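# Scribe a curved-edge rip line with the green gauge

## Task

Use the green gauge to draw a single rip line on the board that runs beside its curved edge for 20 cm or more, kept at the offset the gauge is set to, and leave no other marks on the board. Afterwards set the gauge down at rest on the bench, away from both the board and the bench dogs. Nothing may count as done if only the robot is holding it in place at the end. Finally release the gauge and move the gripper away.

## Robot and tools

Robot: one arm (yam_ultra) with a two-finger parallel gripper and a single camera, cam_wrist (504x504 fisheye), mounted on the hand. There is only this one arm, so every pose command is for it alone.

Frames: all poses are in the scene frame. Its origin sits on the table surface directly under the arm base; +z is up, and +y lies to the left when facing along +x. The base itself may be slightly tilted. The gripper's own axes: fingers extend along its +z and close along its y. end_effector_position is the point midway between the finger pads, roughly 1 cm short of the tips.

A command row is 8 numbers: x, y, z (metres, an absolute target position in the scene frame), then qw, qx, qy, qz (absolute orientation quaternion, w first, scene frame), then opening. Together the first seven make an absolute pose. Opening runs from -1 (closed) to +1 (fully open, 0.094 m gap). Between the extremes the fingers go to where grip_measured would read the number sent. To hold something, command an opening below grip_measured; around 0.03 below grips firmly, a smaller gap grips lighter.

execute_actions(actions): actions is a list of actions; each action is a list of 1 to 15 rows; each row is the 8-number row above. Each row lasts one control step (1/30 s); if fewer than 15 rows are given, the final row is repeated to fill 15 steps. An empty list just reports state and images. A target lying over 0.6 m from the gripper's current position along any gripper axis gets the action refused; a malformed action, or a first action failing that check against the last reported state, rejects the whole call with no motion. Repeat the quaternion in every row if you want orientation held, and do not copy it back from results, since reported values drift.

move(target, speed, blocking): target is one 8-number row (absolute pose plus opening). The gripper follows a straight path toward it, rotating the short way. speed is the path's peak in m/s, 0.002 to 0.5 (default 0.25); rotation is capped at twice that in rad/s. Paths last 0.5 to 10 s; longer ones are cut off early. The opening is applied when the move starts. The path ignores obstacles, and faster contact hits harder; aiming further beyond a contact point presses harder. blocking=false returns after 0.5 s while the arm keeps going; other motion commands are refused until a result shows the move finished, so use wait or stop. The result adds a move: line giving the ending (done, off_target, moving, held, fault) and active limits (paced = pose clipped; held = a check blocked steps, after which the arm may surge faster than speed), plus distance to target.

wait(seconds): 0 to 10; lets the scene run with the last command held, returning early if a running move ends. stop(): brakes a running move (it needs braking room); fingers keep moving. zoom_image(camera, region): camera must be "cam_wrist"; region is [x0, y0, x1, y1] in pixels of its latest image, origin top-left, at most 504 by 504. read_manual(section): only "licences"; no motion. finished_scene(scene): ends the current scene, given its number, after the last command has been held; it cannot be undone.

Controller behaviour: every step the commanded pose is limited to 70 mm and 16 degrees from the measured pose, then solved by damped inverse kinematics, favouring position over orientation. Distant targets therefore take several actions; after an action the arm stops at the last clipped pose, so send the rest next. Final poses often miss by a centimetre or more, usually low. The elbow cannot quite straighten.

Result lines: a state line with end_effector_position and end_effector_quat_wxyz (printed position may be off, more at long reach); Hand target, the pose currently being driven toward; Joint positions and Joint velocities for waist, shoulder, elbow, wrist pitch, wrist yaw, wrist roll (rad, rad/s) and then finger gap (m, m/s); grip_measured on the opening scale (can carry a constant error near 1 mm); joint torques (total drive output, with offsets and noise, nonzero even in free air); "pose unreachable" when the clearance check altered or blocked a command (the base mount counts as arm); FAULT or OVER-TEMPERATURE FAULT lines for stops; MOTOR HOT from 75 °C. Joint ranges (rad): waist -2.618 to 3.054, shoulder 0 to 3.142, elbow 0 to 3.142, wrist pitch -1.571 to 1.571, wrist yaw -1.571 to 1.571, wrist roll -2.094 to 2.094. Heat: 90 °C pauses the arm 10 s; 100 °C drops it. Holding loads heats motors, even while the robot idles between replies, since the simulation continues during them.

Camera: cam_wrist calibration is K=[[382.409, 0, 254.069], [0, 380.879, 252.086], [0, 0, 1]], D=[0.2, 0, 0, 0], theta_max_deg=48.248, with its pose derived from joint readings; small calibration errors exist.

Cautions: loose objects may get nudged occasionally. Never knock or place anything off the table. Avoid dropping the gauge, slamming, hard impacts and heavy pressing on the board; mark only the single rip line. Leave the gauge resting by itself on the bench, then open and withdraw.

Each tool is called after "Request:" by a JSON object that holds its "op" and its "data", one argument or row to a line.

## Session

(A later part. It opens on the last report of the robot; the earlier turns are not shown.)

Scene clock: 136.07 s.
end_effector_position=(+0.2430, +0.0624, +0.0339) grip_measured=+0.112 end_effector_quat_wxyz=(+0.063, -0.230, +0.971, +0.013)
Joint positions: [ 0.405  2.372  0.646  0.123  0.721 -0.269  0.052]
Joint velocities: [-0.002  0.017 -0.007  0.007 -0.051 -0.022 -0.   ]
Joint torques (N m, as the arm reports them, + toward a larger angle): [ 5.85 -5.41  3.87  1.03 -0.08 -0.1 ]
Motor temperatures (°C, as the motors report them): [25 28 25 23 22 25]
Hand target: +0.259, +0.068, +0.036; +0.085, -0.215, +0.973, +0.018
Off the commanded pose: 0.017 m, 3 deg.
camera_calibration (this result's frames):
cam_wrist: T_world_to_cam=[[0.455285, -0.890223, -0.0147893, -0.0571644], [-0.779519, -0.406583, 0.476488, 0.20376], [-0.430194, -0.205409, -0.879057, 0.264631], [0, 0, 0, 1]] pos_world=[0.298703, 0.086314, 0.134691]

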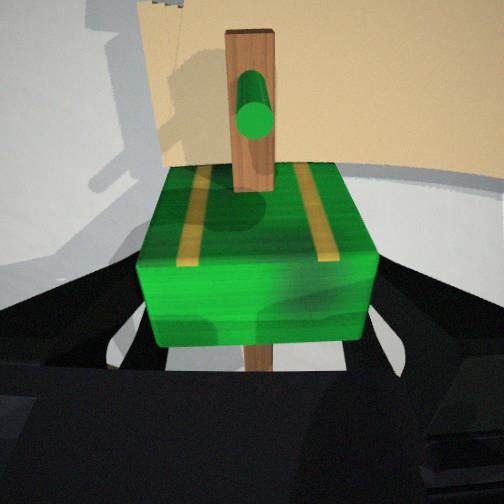

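Request:
{"op": "execute_actions", "data": {
  "actions": [
    [[0.26,0.069,0.035,0.081,-0.216,0.973,0.017,0.06],[0.26,0.069,0.035,0.077,-0.216,0.973,0.016,0.06],[0.26,0.069,0.035,0.073,-0.217,0.973,0.015,0.06],[0.261,0.069,0.035,0.069,-0.217,0.974,0.014,0.06],[0.261,0.069,0.035,0.065,-0.218,0.974,0.013,0.06],[0.261,0.069,0.035,0.061,-0.218,0.974,0.013,0.06],[0.262,0.069,0.035,0.057,-0.219,0.974,0.012,0.06],[0.262,0.069,0.035,0.053,-0.219,0.974,0.011,0.06],[0.262,0.069,0.035,0.049,-0.219,0.974,0.01,0.06],[0.263,0.069,0.035,0.045,-0.22,0.974,0.009,0.06],[0.263,0.069,0.035,0.041,-0.22,0.975,0.008,0.06],[0.263,0.069,0.035,0.037,-0.22,0.975,0.007,0.06],[0.263,0.069,0.035,0.033,-0.22,0.975,0.006,0.06],[0.263,0.069,0.035,0.029,-0.22,0.975,0.005,0.06],[0.263,0.069,0.035,0.025,-0.22,0.975,0.004,0.06]],
    [[0.263,0.069,0.035,0.025,-0.22,0.975,0.004,0.06]]
  ]
}}

Scene clock: 144.03 s.
end_effector_position=(+0.2445, +0.0615, +0.0338) grip_measured=+0.111 end_effector_quat_wxyz=(+0.000, -0.239, +0.971, +0.008)
Joint positions: [ 0.405  2.415  0.8   -0.156  0.729 -0.174  0.052]
Joint velocities: [-0.002  0.012  0.012 -0.051 -0.022  0.037 -0.   ]
Joint torques (N m, as the arm reports them, + toward a larger angle): [ 7.26 -5.43  4.9   0.74  0.07  0.12]
Motor temperatures (°C, as the motors report them): [25 27 25 23 22 25]
Hand target: +0.263, +0.068, +0.036; +0.025, -0.220, +0.975, +0.005
Off the commanded pose: 0.020 m, 4 deg.
camera_calibration (this result's frames):
cam_wrist: T_world_to_cam=[[0.468627, -0.882714, -0.0347078, -0.0616954], [-0.708873, -0.3992, 0.581496, 0.183407], [-0.52715, -0.247902, -0.812808, 0.28913], [0, 0, 0, 1]] pos_world=[0.31134, 0.0904326, 0.126216]

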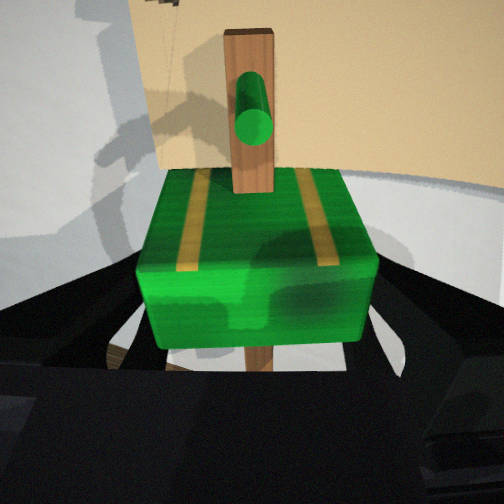

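Request:
{"op": "execute_actions", "data": {
  "actions": [
    [[0.2628,0.0685,0.036,0.03,-0.219,0.975,0.004,0.06],[0.2625,0.068,0.036,0.033,-0.218,0.975,0.004,0.06],[0.2622,0.0675,0.036,0.035,-0.217,0.975,0.004,0.06],[0.262,0.067,0.036,0.035,-0.216,0.976,0.004,0.06],[0.2618,0.0665,0.036,0.035,-0.216,0.976,0.004,0.06],[0.2616,0.066,0.036,0.035,-0.215,0.976,0.004,0.06],[0.2614,0.0655,0.036,0.035,-0.215,0.976,0.004,0.06],[0.2614,0.065,0.036,0.035,-0.215,0.976,0.004,0.06],[0.2614,0.0645,0.036,0.035,-0.214,0.976,0.004,0.06],[0.2615,0.064,0.036,0.035,-0.214,0.976,0.004,0.06],[0.2617,0.0634,0.036,0.035,-0.213,0.976,0.004,0.06],[0.262,0.0627,0.036,0.035,-0.213,0.976,0.004,0.06],[0.2624,0.0619,0.036,0.035,-0.212,0.976,0.004,0.06],[0.2628,0.061,0.036,0.035,-0.211,0.977,0.004,0.06],[0.2632,0.06,0.036,0.035,-0.21,0.977,0.004,0.06]],
    [[0.2636,0.0591,0.036,0.035,-0.209,0.977,0.004,0.06],[0.2641,0.0582,0.036,0.035,-0.208,0.977,0.004,0.06],[0.2645,0.0573,0.036,0.035,-0.208,0.977,0.004,0.06],[0.265,0.0564,0.036,0.035,-0.207,0.978,0.004,0.06],[0.2654,0.0555,0.036,0.035,-0.206,0.978,0.004,0.06],[0.2658,0.0546,0.036,0.035,-0.205,0.978,0.004,0.06],[0.2663,0.0537,0.036,0.035,-0.204,0.978,0.004,0.06],[0.2667,0.0529,0.036,0.035,-0.204,0.978,0.004,0.06],[0.2672,0.052,0.036,0.035,-0.203,0.978,0.004,0.06],[0.2676,0.0511,0.036,0.035,-0.202,0.979,0.004,0.06],[0.268,0.0502,0.036,0.035,-0.201,0.979,0.004,0.06],[0.2685,0.0493,0.036,0.035,-0.2,0.979,0.004,0.06],[0.2689,0.0484,0.036,0.035,-0.2,0.979,0.004,0.06],[0.2694,0.0475,0.036,0.035,-0.199,0.979,0.004,0.06],[0.2698,0.0466,0.036,0.035,-0.198,0.979,0.004,0.06]],
    [[0.2704,0.0453,0.036,0.035,-0.197,0.98,0.004,0.06],[0.2709,0.044,0.036,0.035,-0.196,0.98,0.004,0.06],[0.2715,0.0428,0.036,0.035,-0.195,0.98,0.004,0.06],[0.2721,0.0415,0.036,0.035,-0.193,0.98,0.004,0.06],[0.2726,0.0402,0.036,0.035,-0.192,0.981,0.004,0.06],[0.2732,0.0389,0.036,0.035,-0.191,0.981,0.004,0.06],[0.2738,0.0376,0.036,0.035,-0.19,0.981,0.004,0.06],[0.2743,0.0364,0.036,0.035,-0.189,0.981,0.004,0.06],[0.2749,0.0351,0.036,0.035,-0.188,0.981,0.004,0.06],[0.2755,0.0338,0.036,0.035,-0.187,0.982,0.004,0.06],[0.276,0.0325,0.036,0.035,-0.186,0.982,0.004,0.06],[0.2766,0.0312,0.036,0.035,-0.184,0.982,0.004,0.06],[0.2772,0.03,0.036,0.035,-0.183,0.982,0.004,0.06],[0.2777,0.0287,0.036,0.035,-0.182,0.983,0.004,0.06],[0.2783,0.0274,0.036,0.035,-0.181,0.983,0.004,0.06]],
    [[0.2783,0.0274,0.036,0.035,-0.181,0.983,0.004,0.06]]
  ]
}}

Scene clock: 162.80 s.
end_effector_position=(+0.2569, +0.0371, +0.0331) grip_measured=+0.111 end_effector_quat_wxyz=(+0.003, -0.214, +0.977, +0.026)
Joint positions: [ 0.308  2.322  0.782 -0.138  0.707 -0.256  0.052]
Joint velocities: [ 0.017 -0.017 -0.017 -0.051  0.066  0.051  0.   ]
Joint torques (N m, as the arm reports them, + toward a larger angle): [ 5.53 -8.67  2.28  1.04  0.37 -0.01]
Motor temperatures (°C, as the motors report them): [25 27 25 23 22 25]
Hand target: +0.277, +0.026, +0.037; +0.033, -0.181, +0.983, +0.004
Off the commanded pose: 0.024 m, 6 deg.
camera_calibration (this result's frames):
cam_wrist: T_world_to_cam=[[0.422766, -0.903619, -0.068858, -0.0753855], [-0.727157, -0.383588, 0.5693, 0.187336], [-0.540844, -0.19061, -0.819241, 0.290604], [0, 0, 0, 1]] pos_world=[0.325265, 0.0591323, 0.126233]

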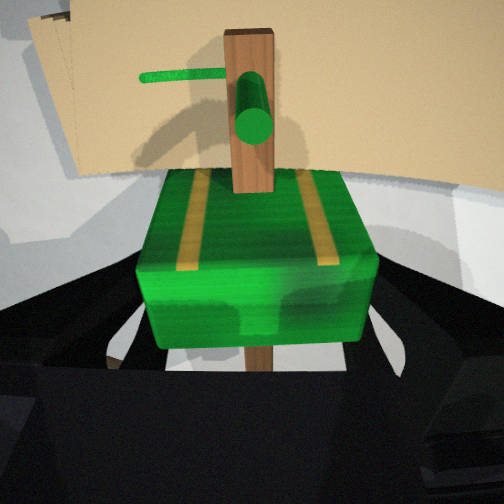

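Request:
{"op": "execute_actions", "data": {
  "actions": [
    [[0.2788,0.0261,0.036,0.035,-0.176,0.984,0,0.06],[0.2793,0.0248,0.036,0.035,-0.172,0.984,0,0.06],[0.2799,0.0235,0.036,0.035,-0.168,0.985,0,0.06],[0.2804,0.0222,0.036,0.035,-0.164,0.986,0,0.06],[0.2809,0.0209,0.036,0.035,-0.16,0.986,0,0.06],[0.2814,0.0196,0.036,0.035,-0.157,0.987,0,0.06],[0.2819,0.0183,0.036,0.035,-0.155,0.987,0,0.06],[0.2825,0.0171,0.036,0.035,-0.153,0.988,0,0.06],[0.283,0.0158,0.036,0.035,-0.151,0.988,0,0.06],[0.2835,0.0145,0.036,0.035,-0.15,0.988,0,0.06],[0.284,0.0132,0.036,0.035,-0.149,0.988,0,0.06],[0.2845,0.0119,0.036,0.035,-0.148,0.988,0,0.06],[0.2851,0.0106,0.036,0.035,-0.146,0.989,0,0.06],[0.2856,0.0093,0.036,0.035,-0.145,0.989,0,0.06],[0.2861,0.008,0.036,0.035,-0.144,0.989,0,0.06]],
    [[0.2866,0.0067,0.036,0.035,-0.143,0.989,0,0.06],[0.2871,0.0054,0.036,0.035,-0.142,0.989,0,0.06],[0.2875,0.0041,0.036,0.035,-0.141,0.989,0,0.06],[0.288,0.0027,0.036,0.035,-0.139,0.99,0,0.06],[0.2885,0.0014,0.036,0.035,-0.138,0.99,0,0.06],[0.289,0.0001,0.036,0.035,-0.137,0.99,0,0.06],[0.2895,-0.0012,0.036,0.035,-0.136,0.99,0,0.06],[0.2899,-0.0025,0.036,0.035,-0.135,0.99,0,0.06],[0.2904,-0.0038,0.036,0.035,-0.134,0.99,0,0.06],[0.2909,-0.0051,0.036,0.035,-0.133,0.99,0,0.06],[0.2914,-0.0064,0.036,0.035,-0.132,0.991,0,0.06],[0.2919,-0.0078,0.036,0.035,-0.13,0.991,0,0.06],[0.2923,-0.0091,0.036,0.035,-0.129,0.991,0,0.06],[0.2928,-0.0104,0.036,0.035,-0.128,0.991,0,0.06],[0.2933,-0.0117,0.036,0.035,-0.127,0.991,0,0.06]],
    [[0.2937,-0.013,0.036,0.035,-0.126,0.991,0,0.06],[0.2942,-0.0144,0.036,0.035,-0.125,0.992,0,0.06],[0.2946,-0.0157,0.036,0.035,-0.124,0.992,0,0.06],[0.295,-0.017,0.036,0.035,-0.122,0.992,0,0.06],[0.2955,-0.0183,0.036,0.035,-0.121,0.992,0,0.06],[0.2959,-0.0197,0.036,0.035,-0.12,0.992,0,0.06],[0.2963,-0.021,0.036,0.035,-0.119,0.992,0,0.06],[0.2968,-0.0223,0.036,0.035,-0.118,0.992,0,0.06],[0.2972,-0.0236,0.036,0.035,-0.117,0.993,0,0.06],[0.2976,-0.025,0.036,0.035,-0.116,0.993,0,0.06],[0.2981,-0.0263,0.036,0.035,-0.115,0.993,0,0.06],[0.2985,-0.0276,0.036,0.035,-0.113,0.993,0,0.06],[0.2989,-0.0289,0.036,0.035,-0.112,0.993,0,0.06],[0.2994,-0.0303,0.036,0.035,-0.111,0.993,0,0.06],[0.2998,-0.0316,0.036,0.035,-0.11,0.993,0,0.06]],
    [[0.2998,-0.0316,0.036,0.035,-0.11,0.993,0,0.06]]
  ]
}}

Scene clock: 176.50 s.
end_effector_position=(+0.2784, -0.0191, +0.0326) grip_measured=+0.111 end_effector_quat_wxyz=(+0.010, -0.144, +0.989, +0.022)
Joint positions: [ 0.156  2.17   0.782 -0.135  0.721 -0.331  0.052]
Joint velocities: [-0.002 -0.007  0.007 -0.037 -0.007  0.051 -0.001]
Joint torques (N m, as the arm reports them, + toward a larger angle): [ 5.59 -8.22  3.85  0.83  0.28  0.05]
Motor temperatures (°C, as the motors report them): [25 28 25 24 22 25]
Hand target: +0.299, -0.033, +0.037; +0.034, -0.110, +0.993, -0.000
Off the commanded pose: 0.025 m, 5 deg.
camera_calibration (this result's frames):
cam_wrist: T_world_to_cam=[[0.290392, -0.955123, -0.058415, -0.0997791], [-0.780229, -0.271676, 0.563414, 0.198827], [-0.554, -0.118034, -0.824107, 0.296265], [0, 0, 0, 1]] pos_world=[0.348236, -0.00631548, 0.126303]

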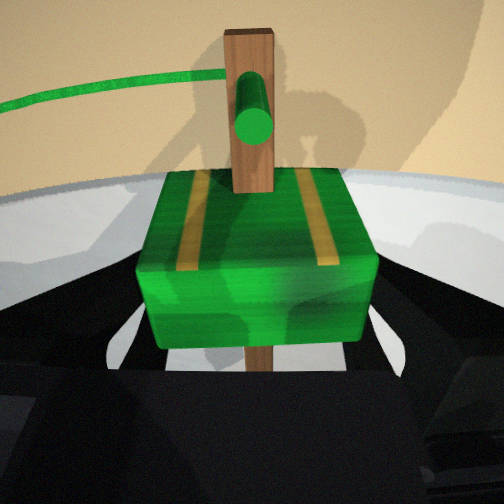

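Request:
{"op": "execute_actions", "data": {
  "actions": [
    [[0.3002,-0.0329,0.036,0.035,-0.109,0.993,0,0.06],[0.3006,-0.0343,0.036,0.035,-0.108,0.994,0,0.06],[0.301,-0.0356,0.036,0.035,-0.106,0.994,0,0.06],[0.3013,-0.037,0.036,0.035,-0.105,0.994,0,0.06],[0.3017,-0.0383,0.036,0.035,-0.104,0.994,0,0.06],[0.3021,-0.0396,0.036,0.035,-0.103,0.994,0,0.06],[0.3025,-0.041,0.036,0.035,-0.102,0.994,0,0.06],[0.3029,-0.0423,0.036,0.035,-0.1,0.994,0,0.06],[0.3033,-0.0437,0.036,0.035,-0.099,0.994,0,0.06],[0.3037,-0.045,0.036,0.035,-0.098,0.995,0,0.06],[0.3041,-0.0463,0.036,0.035,-0.097,0.995,0,0.06],[0.3044,-0.0477,0.036,0.035,-0.096,0.995,0,0.06],[0.3048,-0.049,0.036,0.035,-0.094,0.995,0,0.06],[0.3052,-0.0504,0.036,0.035,-0.093,0.995,0,0.06],[0.3056,-0.0517,0.036,0.035,-0.092,0.995,0,0.06]],
    [[0.3059,-0.0531,0.036,0.035,-0.091,0.995,0,0.06],[0.3063,-0.0544,0.036,0.035,-0.09,0.995,0,0.06],[0.3066,-0.0558,0.036,0.035,-0.089,0.995,0,0.06],[0.3069,-0.0571,0.036,0.035,-0.087,0.996,0,0.06],[0.3073,-0.0585,0.036,0.035,-0.086,0.996,0,0.06],[0.3076,-0.0598,0.036,0.035,-0.085,0.996,0,0.06],[0.3079,-0.0612,0.036,0.035,-0.084,0.996,0,0.06],[0.3083,-0.0625,0.036,0.035,-0.083,0.996,0,0.06],[0.3086,-0.0639,0.036,0.035,-0.082,0.996,0,0.06],[0.3089,-0.0652,0.036,0.035,-0.081,0.996,0,0.06],[0.3093,-0.0666,0.036,0.035,-0.08,0.996,0,0.06],[0.3096,-0.0679,0.036,0.035,-0.078,0.996,0,0.06],[0.3099,-0.0693,0.036,0.035,-0.077,0.996,0,0.06],[0.3103,-0.0706,0.036,0.035,-0.076,0.996,0,0.06],[0.3106,-0.072,0.036,0.035,-0.075,0.997,0,0.06]],
    [[0.3109,-0.0734,0.036,0.035,-0.074,0.997,0,0.06],[0.3112,-0.0747,0.036,0.035,-0.073,0.997,0,0.06],[0.3115,-0.0761,0.036,0.035,-0.072,0.997,0,0.06],[0.3118,-0.0775,0.036,0.035,-0.07,0.997,0,0.06],[0.3121,-0.0788,0.036,0.035,-0.069,0.997,0,0.06],[0.3124,-0.0802,0.036,0.035,-0.068,0.997,0,0.06],[0.3127,-0.0816,0.036,0.035,-0.067,0.997,0,0.06],[0.3129,-0.0829,0.036,0.035,-0.066,0.997,0,0.06],[0.3132,-0.0843,0.036,0.035,-0.065,0.997,0,0.06],[0.3135,-0.0857,0.036,0.035,-0.064,0.997,0,0.06],[0.3138,-0.087,0.036,0.035,-0.063,0.997,0,0.06],[0.3141,-0.0884,0.036,0.035,-0.061,0.997,0,0.06],[0.3144,-0.0898,0.036,0.035,-0.06,0.998,0,0.06],[0.3147,-0.0911,0.036,0.035,-0.059,0.998,0,0.06],[0.315,-0.0925,0.036,0.035,-0.058,0.998,0,0.06]],
    [[0.3152,-0.0939,0.036,0.035,-0.057,0.998,0,0.06],[0.3155,-0.0952,0.036,0.035,-0.056,0.998,0,0.06],[0.3157,-0.0966,0.036,0.035,-0.054,0.998,0,0.06],[0.316,-0.098,0.036,0.035,-0.053,0.998,0,0.06],[0.3162,-0.0994,0.036,0.035,-0.052,0.998,0,0.06],[0.3164,-0.1007,0.036,0.035,-0.051,0.998,0,0.06],[0.3167,-0.1021,0.036,0.035,-0.05,0.998,0,0.06],[0.3169,-0.1035,0.036,0.035,-0.048,0.998,0,0.06],[0.3172,-0.1049,0.036,0.035,-0.047,0.998,0,0.06],[0.3174,-0.1062,0.036,0.035,-0.046,0.998,0,0.06],[0.3176,-0.1076,0.036,0.035,-0.045,0.998,0,0.06],[0.3179,-0.109,0.036,0.035,-0.044,0.998,0,0.06],[0.3181,-0.1104,0.036,0.035,-0.042,0.998,0,0.06],[0.3184,-0.1117,0.036,0.035,-0.041,0.998,0,0.06],[0.3186,-0.1131,0.036,0.035,-0.04,0.999,0,0.06]],
    [[0.3186,-0.1131,0.036,0.035,-0.04,0.999,0,0.06]]
  ]
}}

Scene clock: 193.37 s.
end_effector_position=(+0.2976, -0.0930, +0.0327) grip_measured=+0.111 end_effector_quat_wxyz=(+0.012, -0.080, +0.996, +0.025)
Joint positions: [-0.025  2.006  0.848 -0.204  0.689 -0.443  0.052]
Joint velocities: [ 0.007 -0.002 -0.012 -0.081 -0.022 -0.007 -0.   ]
Joint torques (N m, as the arm reports them, + toward a larger angle): [ 5.04 -8.6   5.17  0.76  0.24  0.12]
Motor temperatures (°C, as the motors report them): [25 28 25 23 22 25]
Hand target: +0.317, -0.114, +0.037; +0.035, -0.040, +0.999, -0.000
Off the commanded pose: 0.029 m, 6 deg.
camera_calibration (this result's frames):
cam_wrist: T_world_to_cam=[[0.165813, -0.983889, -0.066846, -0.141283], [-0.809537, -0.174513, 0.560531, 0.211537], [-0.563165, -0.0388288, -0.825431, 0.308408], [0, 0, 0, 1]] pos_world=[0.368359, -0.0901156, 0.126552]

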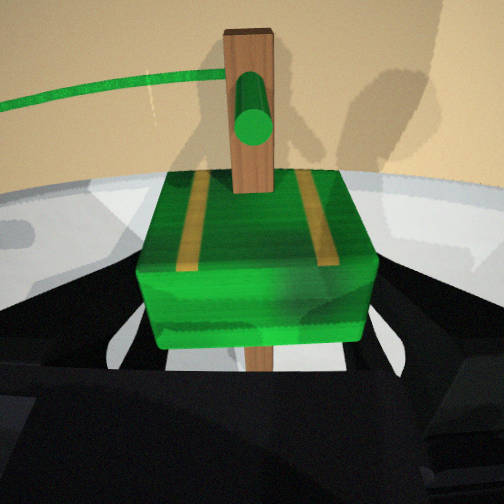

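Request:
{"op": "execute_actions", "data": {
  "actions": [
    [[0.3188,-0.1145,0.036,0.035,-0.039,0.999,0,0.06],[0.319,-0.1159,0.036,0.035,-0.038,0.999,0,0.06],[0.3192,-0.1173,0.036,0.035,-0.037,0.999,0,0.06],[0.3194,-0.1186,0.036,0.035,-0.035,0.999,0,0.06],[0.3196,-0.12,0.036,0.035,-0.034,0.999,0,0.06],[0.3198,-0.1214,0.036,0.035,-0.033,0.999,0,0.06],[0.32,-0.1228,0.036,0.035,-0.032,0.999,0,0.06],[0.3201,-0.1242,0.036,0.035,-0.031,0.999,0,0.06],[0.3203,-0.1256,0.036,0.035,-0.03,0.999,0,0.06],[0.3205,-0.127,0.036,0.035,-0.029,0.999,0,0.06],[0.3207,-0.1284,0.036,0.035,-0.028,0.999,0,0.06],[0.3209,-0.1297,0.036,0.035,-0.026,0.999,0,0.06],[0.3211,-0.1311,0.036,0.035,-0.025,0.999,0,0.06],[0.3213,-0.1325,0.036,0.035,-0.024,0.999,0,0.06],[0.3215,-0.1339,0.036,0.035,-0.023,0.999,0,0.06]],
    [[0.3216,-0.1353,0.036,0.035,-0.022,0.999,0,0.06],[0.3218,-0.1367,0.036,0.035,-0.021,0.999,0,0.06],[0.3219,-0.1381,0.036,0.035,-0.019,0.999,0,0.06],[0.3221,-0.1394,0.036,0.035,-0.018,0.999,0,0.06],[0.3222,-0.1408,0.036,0.035,-0.017,0.999,0,0.06],[0.3224,-0.1422,0.036,0.035,-0.016,0.999,0,0.06],[0.3225,-0.1436,0.036,0.035,-0.015,0.999,0,0.06],[0.3227,-0.145,0.036,0.035,-0.013,0.999,0,0.06],[0.3228,-0.1464,0.036,0.035,-0.012,0.999,0,0.06],[0.323,-0.1478,0.036,0.035,-0.011,0.999,0,0.06],[0.3231,-0.1492,0.036,0.035,-0.01,0.999,0,0.06],[0.3233,-0.1505,0.036,0.035,-0.009,0.999,0,0.06],[0.3234,-0.1519,0.036,0.035,-0.007,0.999,0,0.06],[0.3236,-0.1533,0.036,0.035,-0.006,0.999,0,0.06],[0.3237,-0.1547,0.036,0.035,-0.005,0.999,0,0.06]],
    [[0.3238,-0.1561,0.036,0.035,-0.004,0.999,0,0.06],[0.3239,-0.1575,0.036,0.035,-0.003,0.999,0,0.06],[0.324,-0.1589,0.036,0.035,-0.002,0.999,0,0.06],[0.3241,-0.1603,0.036,0.035,-0.001,0.999,0,0.06],[0.3242,-0.1617,0.036,0.035,0,0.999,0,0.06],[0.3243,-0.1631,0.036,0.035,0.001,0.999,0,0.06],[0.3244,-0.1645,0.036,0.035,0.002,0.999,0,0.06],[0.3245,-0.1659,0.036,0.035,0.003,0.999,0,0.06],[0.3246,-0.1673,0.036,0.035,0.004,0.999,0,0.06],[0.3247,-0.1687,0.036,0.035,0.005,0.999,0,0.06],[0.3248,-0.17,0.036,0.035,0.006,0.999,0,0.06]],
    [[0.3248,-0.17,0.036,0.035,0.006,0.999,0,0.06]]
  ]
}}

Scene clock: 204.03 s.
end_effector_position=(+0.3044, -0.1432, +0.0333) grip_measured=+0.111 end_effector_quat_wxyz=(+0.011, -0.037, +0.999, +0.035)
Joint positions: [-0.139  1.923  0.93  -0.288  0.644 -0.494  0.052]
Joint velocities: [ 0.007 -0.002  0.012  0.022  0.037  0.022  0.001]
Joint torques (N m, as the arm reports them, + toward a larger angle): [ 4.69 -8.9   5.72  0.87  0.31  0.11]
Motor temperatures (°C, as the motors report them): [25 28 25 23 22 25]
Hand target: +0.322, -0.171, +0.038; +0.034, +0.006, +0.999, -0.000
Off the commanded pose: 0.034 m, 7 deg.
camera_calibration (this result's frames):
cam_wrist: T_world_to_cam=[[0.0811272, -0.992877, -0.087253, -0.166565], [-0.81883, -0.116305, 0.56213, 0.219064], [-0.568274, 0.0258414, -0.822434, 0.321499], [0, 0, 0, 1]] pos_world=[0.375589, -0.148208, 0.126736]

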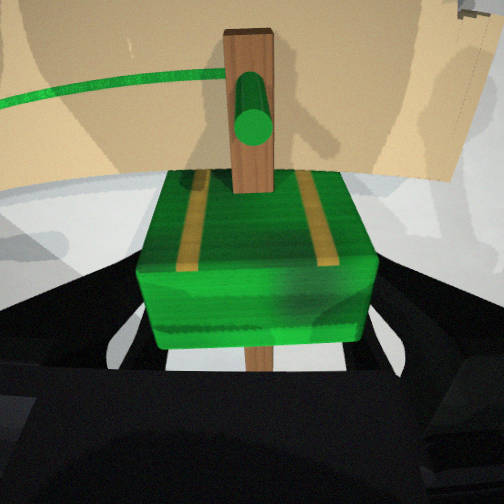

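Request:
{"op": "execute_actions", "data": {
  "actions": [
    [[0.3249,-0.171,0.036,0.035,0.007,0.999,0,0.06],[0.325,-0.172,0.036,0.035,0.008,0.999,0,0.06],[0.325,-0.173,0.036,0.035,0.009,0.999,0,0.06],[0.325,-0.174,0.036,0.035,0.01,0.999,0,0.06],[0.3251,-0.175,0.036,0.035,0.011,0.999,0,0.06],[0.3251,-0.176,0.036,0.035,0.012,0.999,0,0.06],[0.3252,-0.177,0.036,0.035,0.013,0.999,0,0.06],[0.3252,-0.178,0.036,0.035,0.014,0.999,0,0.06],[0.3252,-0.179,0.036,0.035,0.015,0.999,0,0.06],[0.3253,-0.18,0.036,0.035,0.016,0.999,0,0.06],[0.3253,-0.181,0.036,0.035,0.017,0.999,0,0.06],[0.3253,-0.182,0.036,0.035,0.018,0.999,0,0.06]],
    [[0.324,-0.178,0.04,0.045,0.012,0.999,0,0.06],[0.322,-0.174,0.044,0.055,0.008,0.998,0,0.06],[0.319,-0.17,0.048,0.065,0.004,0.998,0,0.06],[0.316,-0.166,0.052,0.075,0,0.997,0,0.06],[0.313,-0.163,0.056,0.08,-0.005,0.997,0,0.06],[0.31,-0.16,0.06,0.08,-0.01,0.997,0,0.06],[0.307,-0.158,0.064,0.08,-0.015,0.997,0,0.06],[0.305,-0.157,0.068,0.08,-0.02,0.997,0,0.06],[0.304,-0.156,0.073,0.08,-0.02,0.997,0,0.06],[0.304,-0.156,0.08,0.08,-0.02,0.997,0,0.06]]
  ]
}}

Request:
{"op": "move", "data": {
  "target": [0.34,-0.08,0.2,0,-0.3,0.954,0,0.06],
  "speed": 0.15
}}

Scene clock: 211.47 s.
end_effector_position=(+0.3034, -0.1557, +0.0741) grip_measured=+0.111 end_effector_quat_wxyz=(+0.075, -0.021, +0.997, +0.004)
Joint positions: [-0.08   1.723  0.797 -0.219  0.661 -0.506  0.052]
Joint velocities: [ 0.007 -0.012 -0.007  0.037  0.022 -0.11   0.   ]
Joint torques (N m, as the arm reports them, + toward a larger angle): [ 6.51 -7.75  2.91  0.46 -0.01  0.05]
Motor temperatures (°C, as the motors report them): [25 28 25 23 22 25]
Hand target: +0.304, -0.156, +0.080; +0.080, -0.021, +0.997, +0.001
Off the commanded pose: 0.006 m, 1 deg.
camera_calibration (this result's frames):
cam_wrist: T_world_to_cam=[[0.0510678, -0.998422, -0.0233486, -0.17184], [-0.888031, -0.0560934, 0.456349, 0.232041], [-0.456938, -0.00257047, -0.889495, 0.321647], [0, 0, 0, 1]] pos_world=[0.361808, -0.157726, 0.1762]

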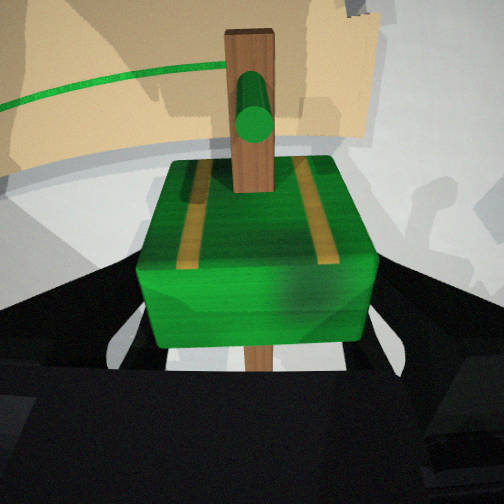

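Scene clock: 214.03 s.
end_effector_position=(+0.3321, -0.0828, +0.1928) grip_measured=+0.111 end_effector_quat_wxyz=(-0.013, -0.297, +0.955, +0.007)
Joint positions: [ 0.368  1.978  1.328 -1.126  0.74  -0.319  0.052]
Joint velocities: [-0.017 -0.007  0.002  0.022 -0.022 -0.051 -0.   ]
Joint torques (N m, as the arm reports them, + toward a larger angle): [ 8.56 -5.76  7.09  0.17 -0.08  0.04]
Motor temperatures (°C, as the motors report them): [25 28 25 23 22 25]
Hand target: +0.338, -0.077, +0.200; -0.003, -0.299, +0.954, +0.009
Off the commanded pose: 0.011 m, 2 deg.
move: off_target
camera_calibration (this result's frames):
cam_wrist: T_world_to_cam=[[0.571481, -0.819697, -0.0388131, -0.252767], [-0.641761, -0.475903, 0.601382, 0.062922], [-0.511422, -0.31877, -0.798019, 0.414737], [0, 0, 0, 1]] pos_world=[0.396938, -0.045042, 0.283317]

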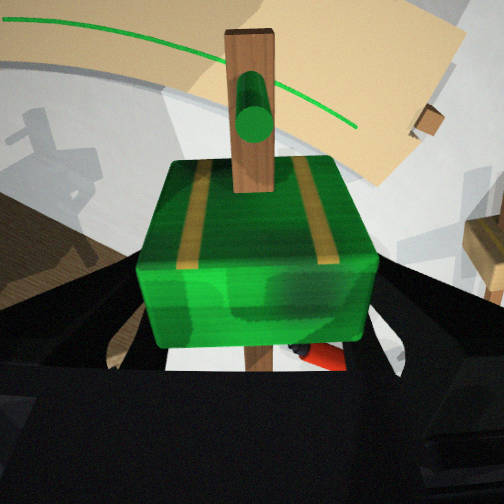

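Request:
{"op": "move", "data": {
  "target": [0.28,0.22,0.12,0,-0.13,0.991,0,0.06],
  "speed": 0.2
}}

Scene clock: 220.03 s.
end_effector_position=(+0.2794, +0.2199, +0.1145) grip_measured=+0.111 end_effector_quat_wxyz=(-0.015, -0.136, +0.991, +0.000)
Joint positions: [ 0.854  2.837  1.579 -0.875  0.558  0.585  0.052]
Joint velocities: [-0.007 -0.017  0.022 -0.066  0.007  0.007 -0.   ]
Joint torques (N m, as the arm reports them, + toward a larger angle): [  7.9  -10.76   7.28   0.2   -0.01   0.04]
Motor temperatures (°C, as the motors report them): [26 28 26 23 22 25]
Hand target: +0.284, +0.226, +0.123; -0.005, -0.133, +0.991, +0.005
Off the commanded pose: 0.006 m, 2 deg.
move: done
camera_calibration (this result's frames):
cam_wrist: T_world_to_cam=[[0.273333, -0.96164, -0.023199, 0.135195], [-0.759188, -0.230473, 0.6087, 0.198285], [-0.590697, -0.148765, -0.793061, 0.405997], [0, 0, 0, 1]] pos_world=[0.353404, 0.236106, 0.20442]

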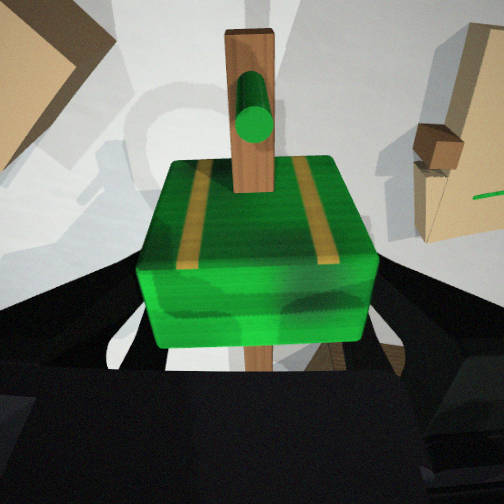

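Request:
{"op": "move", "data": {
  "target": [0.275,0.215,0.028,0.012,-0.13,0.991,0,0.06],
  "speed": 0.04
}}

Scene clock: 223.90 s.
end_effector_position=(+0.2790, +0.2159, +0.0311) grip_measured=+0.110 end_effector_quat_wxyz=(+0.008, -0.126, +0.992, +0.003)
Joint positions: [ 0.719  2.937  1.431 -0.497  0.645  0.431  0.052]
Joint velocities: [-0.032 -0.017  0.002  0.022 -0.037 -0.037 -0.001]
Joint torques (N m, as the arm reports them, + toward a larger angle): [ 6.93 -9.5   2.64  0.66  0.11 -0.07]
Motor temperatures (°C, as the motors report them): [26 28 26 23 22 25]
Hand target: +0.277, +0.216, +0.027; +0.013, -0.130, +0.991, -0.001
Off the commanded pose: 0.005 m, 1 deg.
move: done
camera_calibration (this result's frames):
cam_wrist: T_world_to_cam=[[0.256344, -0.966303, -0.0233637, 0.135185], [-0.789078, -0.223167, 0.572322, 0.255733], [-0.558251, -0.128276, -0.819696, 0.326409], [0, 0, 0, 1]] pos_world=[0.349357, 0.229572, 0.124353]

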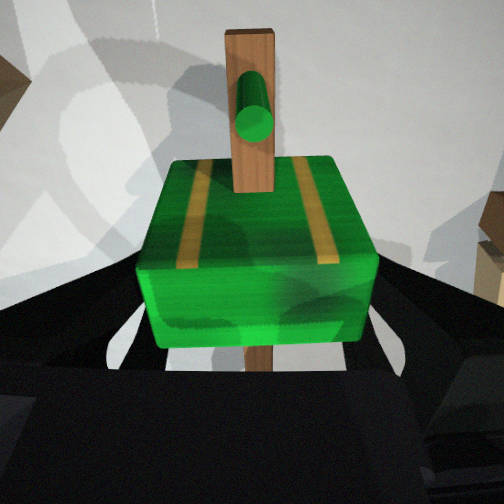

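Request:
{"op": "move", "data": {
  "target": [0.277,0.215,0.018,0.012,-0.13,0.991,0,0.06],
  "speed": 0.02
}}

Scene clock: 227.70 s.
end_effector_position=(+0.2800, +0.2157, +0.0307) grip_measured=+0.110 end_effector_quat_wxyz=(+0.009, -0.134, +0.991, +0.003)
Joint positions: [ 0.716  2.937  1.431 -0.493  0.647  0.413  0.052]
Joint velocities: [ 0.002 -0.007  0.002  0.007  0.007  0.007 -0.   ]
Joint torques (N m, as the arm reports them, + toward a larger angle): [ 5.45 -8.15  2.5   0.93  0.15 -0.13]
Motor temperatures (°C, as the motors report them): [26 29 25 23 22 25]
Hand target: +0.277, +0.215, +0.018; +0.011, -0.130, +0.991, -0.001
Off the commanded pose: 0.013 m, 1 deg.
move: off_target
camera_calibration (this result's frames):
cam_wrist: T_world_to_cam=[[0.270375, -0.962478, -0.0230939, 0.129994], [-0.787107, -0.234796, 0.570381, 0.258757], [-0.554401, -0.136039, -0.821056, 0.327235], [0, 0, 0, 1]] pos_world=[0.349941, 0.230389, 0.12409]

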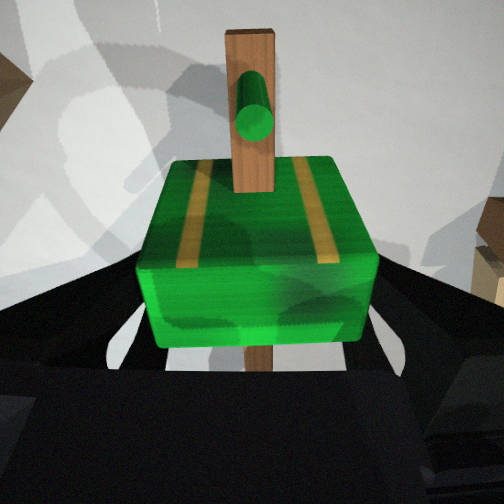

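On the table. Release.

Request:
{"op": "execute_actions", "data": {
  "actions": [
    [[0.279,0.215,0.033,0.01,-0.13,0.991,0,0.06]],
    [[0.279,0.215,0.033,0.01,-0.13,0.991,0,0.8]]
  ]
}}

Request:
{"op": "move", "data": {
  "target": [0.29,0.2,0.2,0.01,-0.13,0.991,0,1],
  "speed": 0.15
}}

Scene clock: 232.63 s.
end_effector_position=(+0.2791, +0.2149, +0.0306) grip_measured=+0.797 end_effector_quat_wxyz=(+0.006, -0.129, +0.992, +0.002)
Joint positions: [ 0.716  2.937  1.431 -0.499  0.647  0.425  0.084]
Joint velocities: [ 0.007 -0.002  0.012  0.051  0.007 -0.007 -0.001]
Joint torques (N m, as the arm reports them, + toward a larger angle): [  7.54 -10.55   3.63   0.32   0.04   0.05]
Motor temperatures (°C, as the motors report them): [26 29 25 23 22 25]
Hand target: +0.279, +0.215, +0.033; +0.010, -0.130, +0.991, +0.000
Off the commanded pose: 0.002 m, 1 deg.
camera_calibration (this result's frames):
cam_wrist: T_world_to_cam=[[0.261939, -0.964838, -0.0218114, 0.132314], [-0.786749, -0.226571, 0.574189, 0.255877], [-0.558941, -0.133242, -0.818432, 0.327098], [0, 0, 0, 1]] pos_world=[0.349481, 0.229219, 0.123672]

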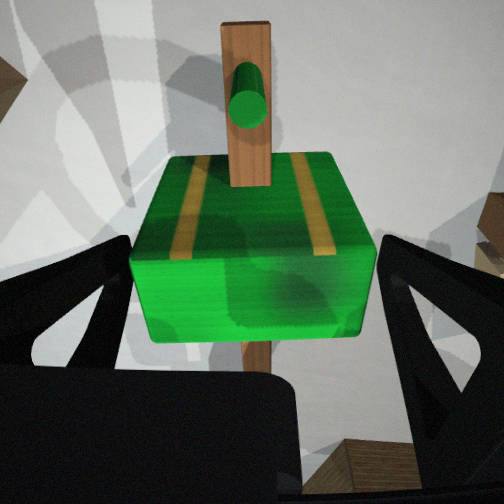

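Scene clock: 234.40 s.
end_effector_position=(+0.2824, +0.1936, +0.1889) grip_measured=+1.000 end_effector_quat_wxyz=(-0.005, -0.135, +0.991, -0.006)
Joint positions: [ 0.925  2.675  1.611 -1.101  0.542  0.653  0.094]
Joint velocities: [ 0.002  0.007 -0.022 -0.066 -0.051 -0.051  0.   ]
Joint torques (N m, as the arm reports them, + toward a larger angle): [  7.91 -11.1    7.52   0.21  -0.01   0.05]
Motor temperatures (°C, as the motors report them): [26 29 25 23 22 25]
Hand target: +0.287, +0.198, +0.201; +0.008, -0.131, +0.991, +0.002
Off the commanded pose: 0.015 m, 2 deg.
move: off_target
camera_calibration (this result's frames):
cam_wrist: T_world_to_cam=[[0.272417, -0.96215, -0.00752001, 0.108159], [-0.77205, -0.223244, 0.595063, 0.153998], [-0.574219, -0.156299, -0.803644, 0.46165], [0, 0, 0, 1]] pos_world=[0.354518, 0.2106, 0.280177]

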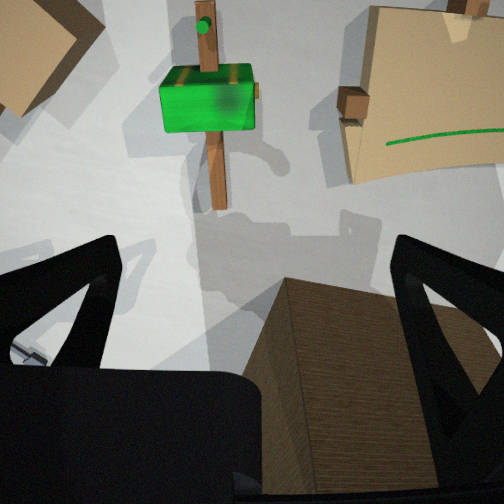

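Request:
{"op": "finished_scene", "data": {
  "scene": 2
}}

The scene is finished: the task was done.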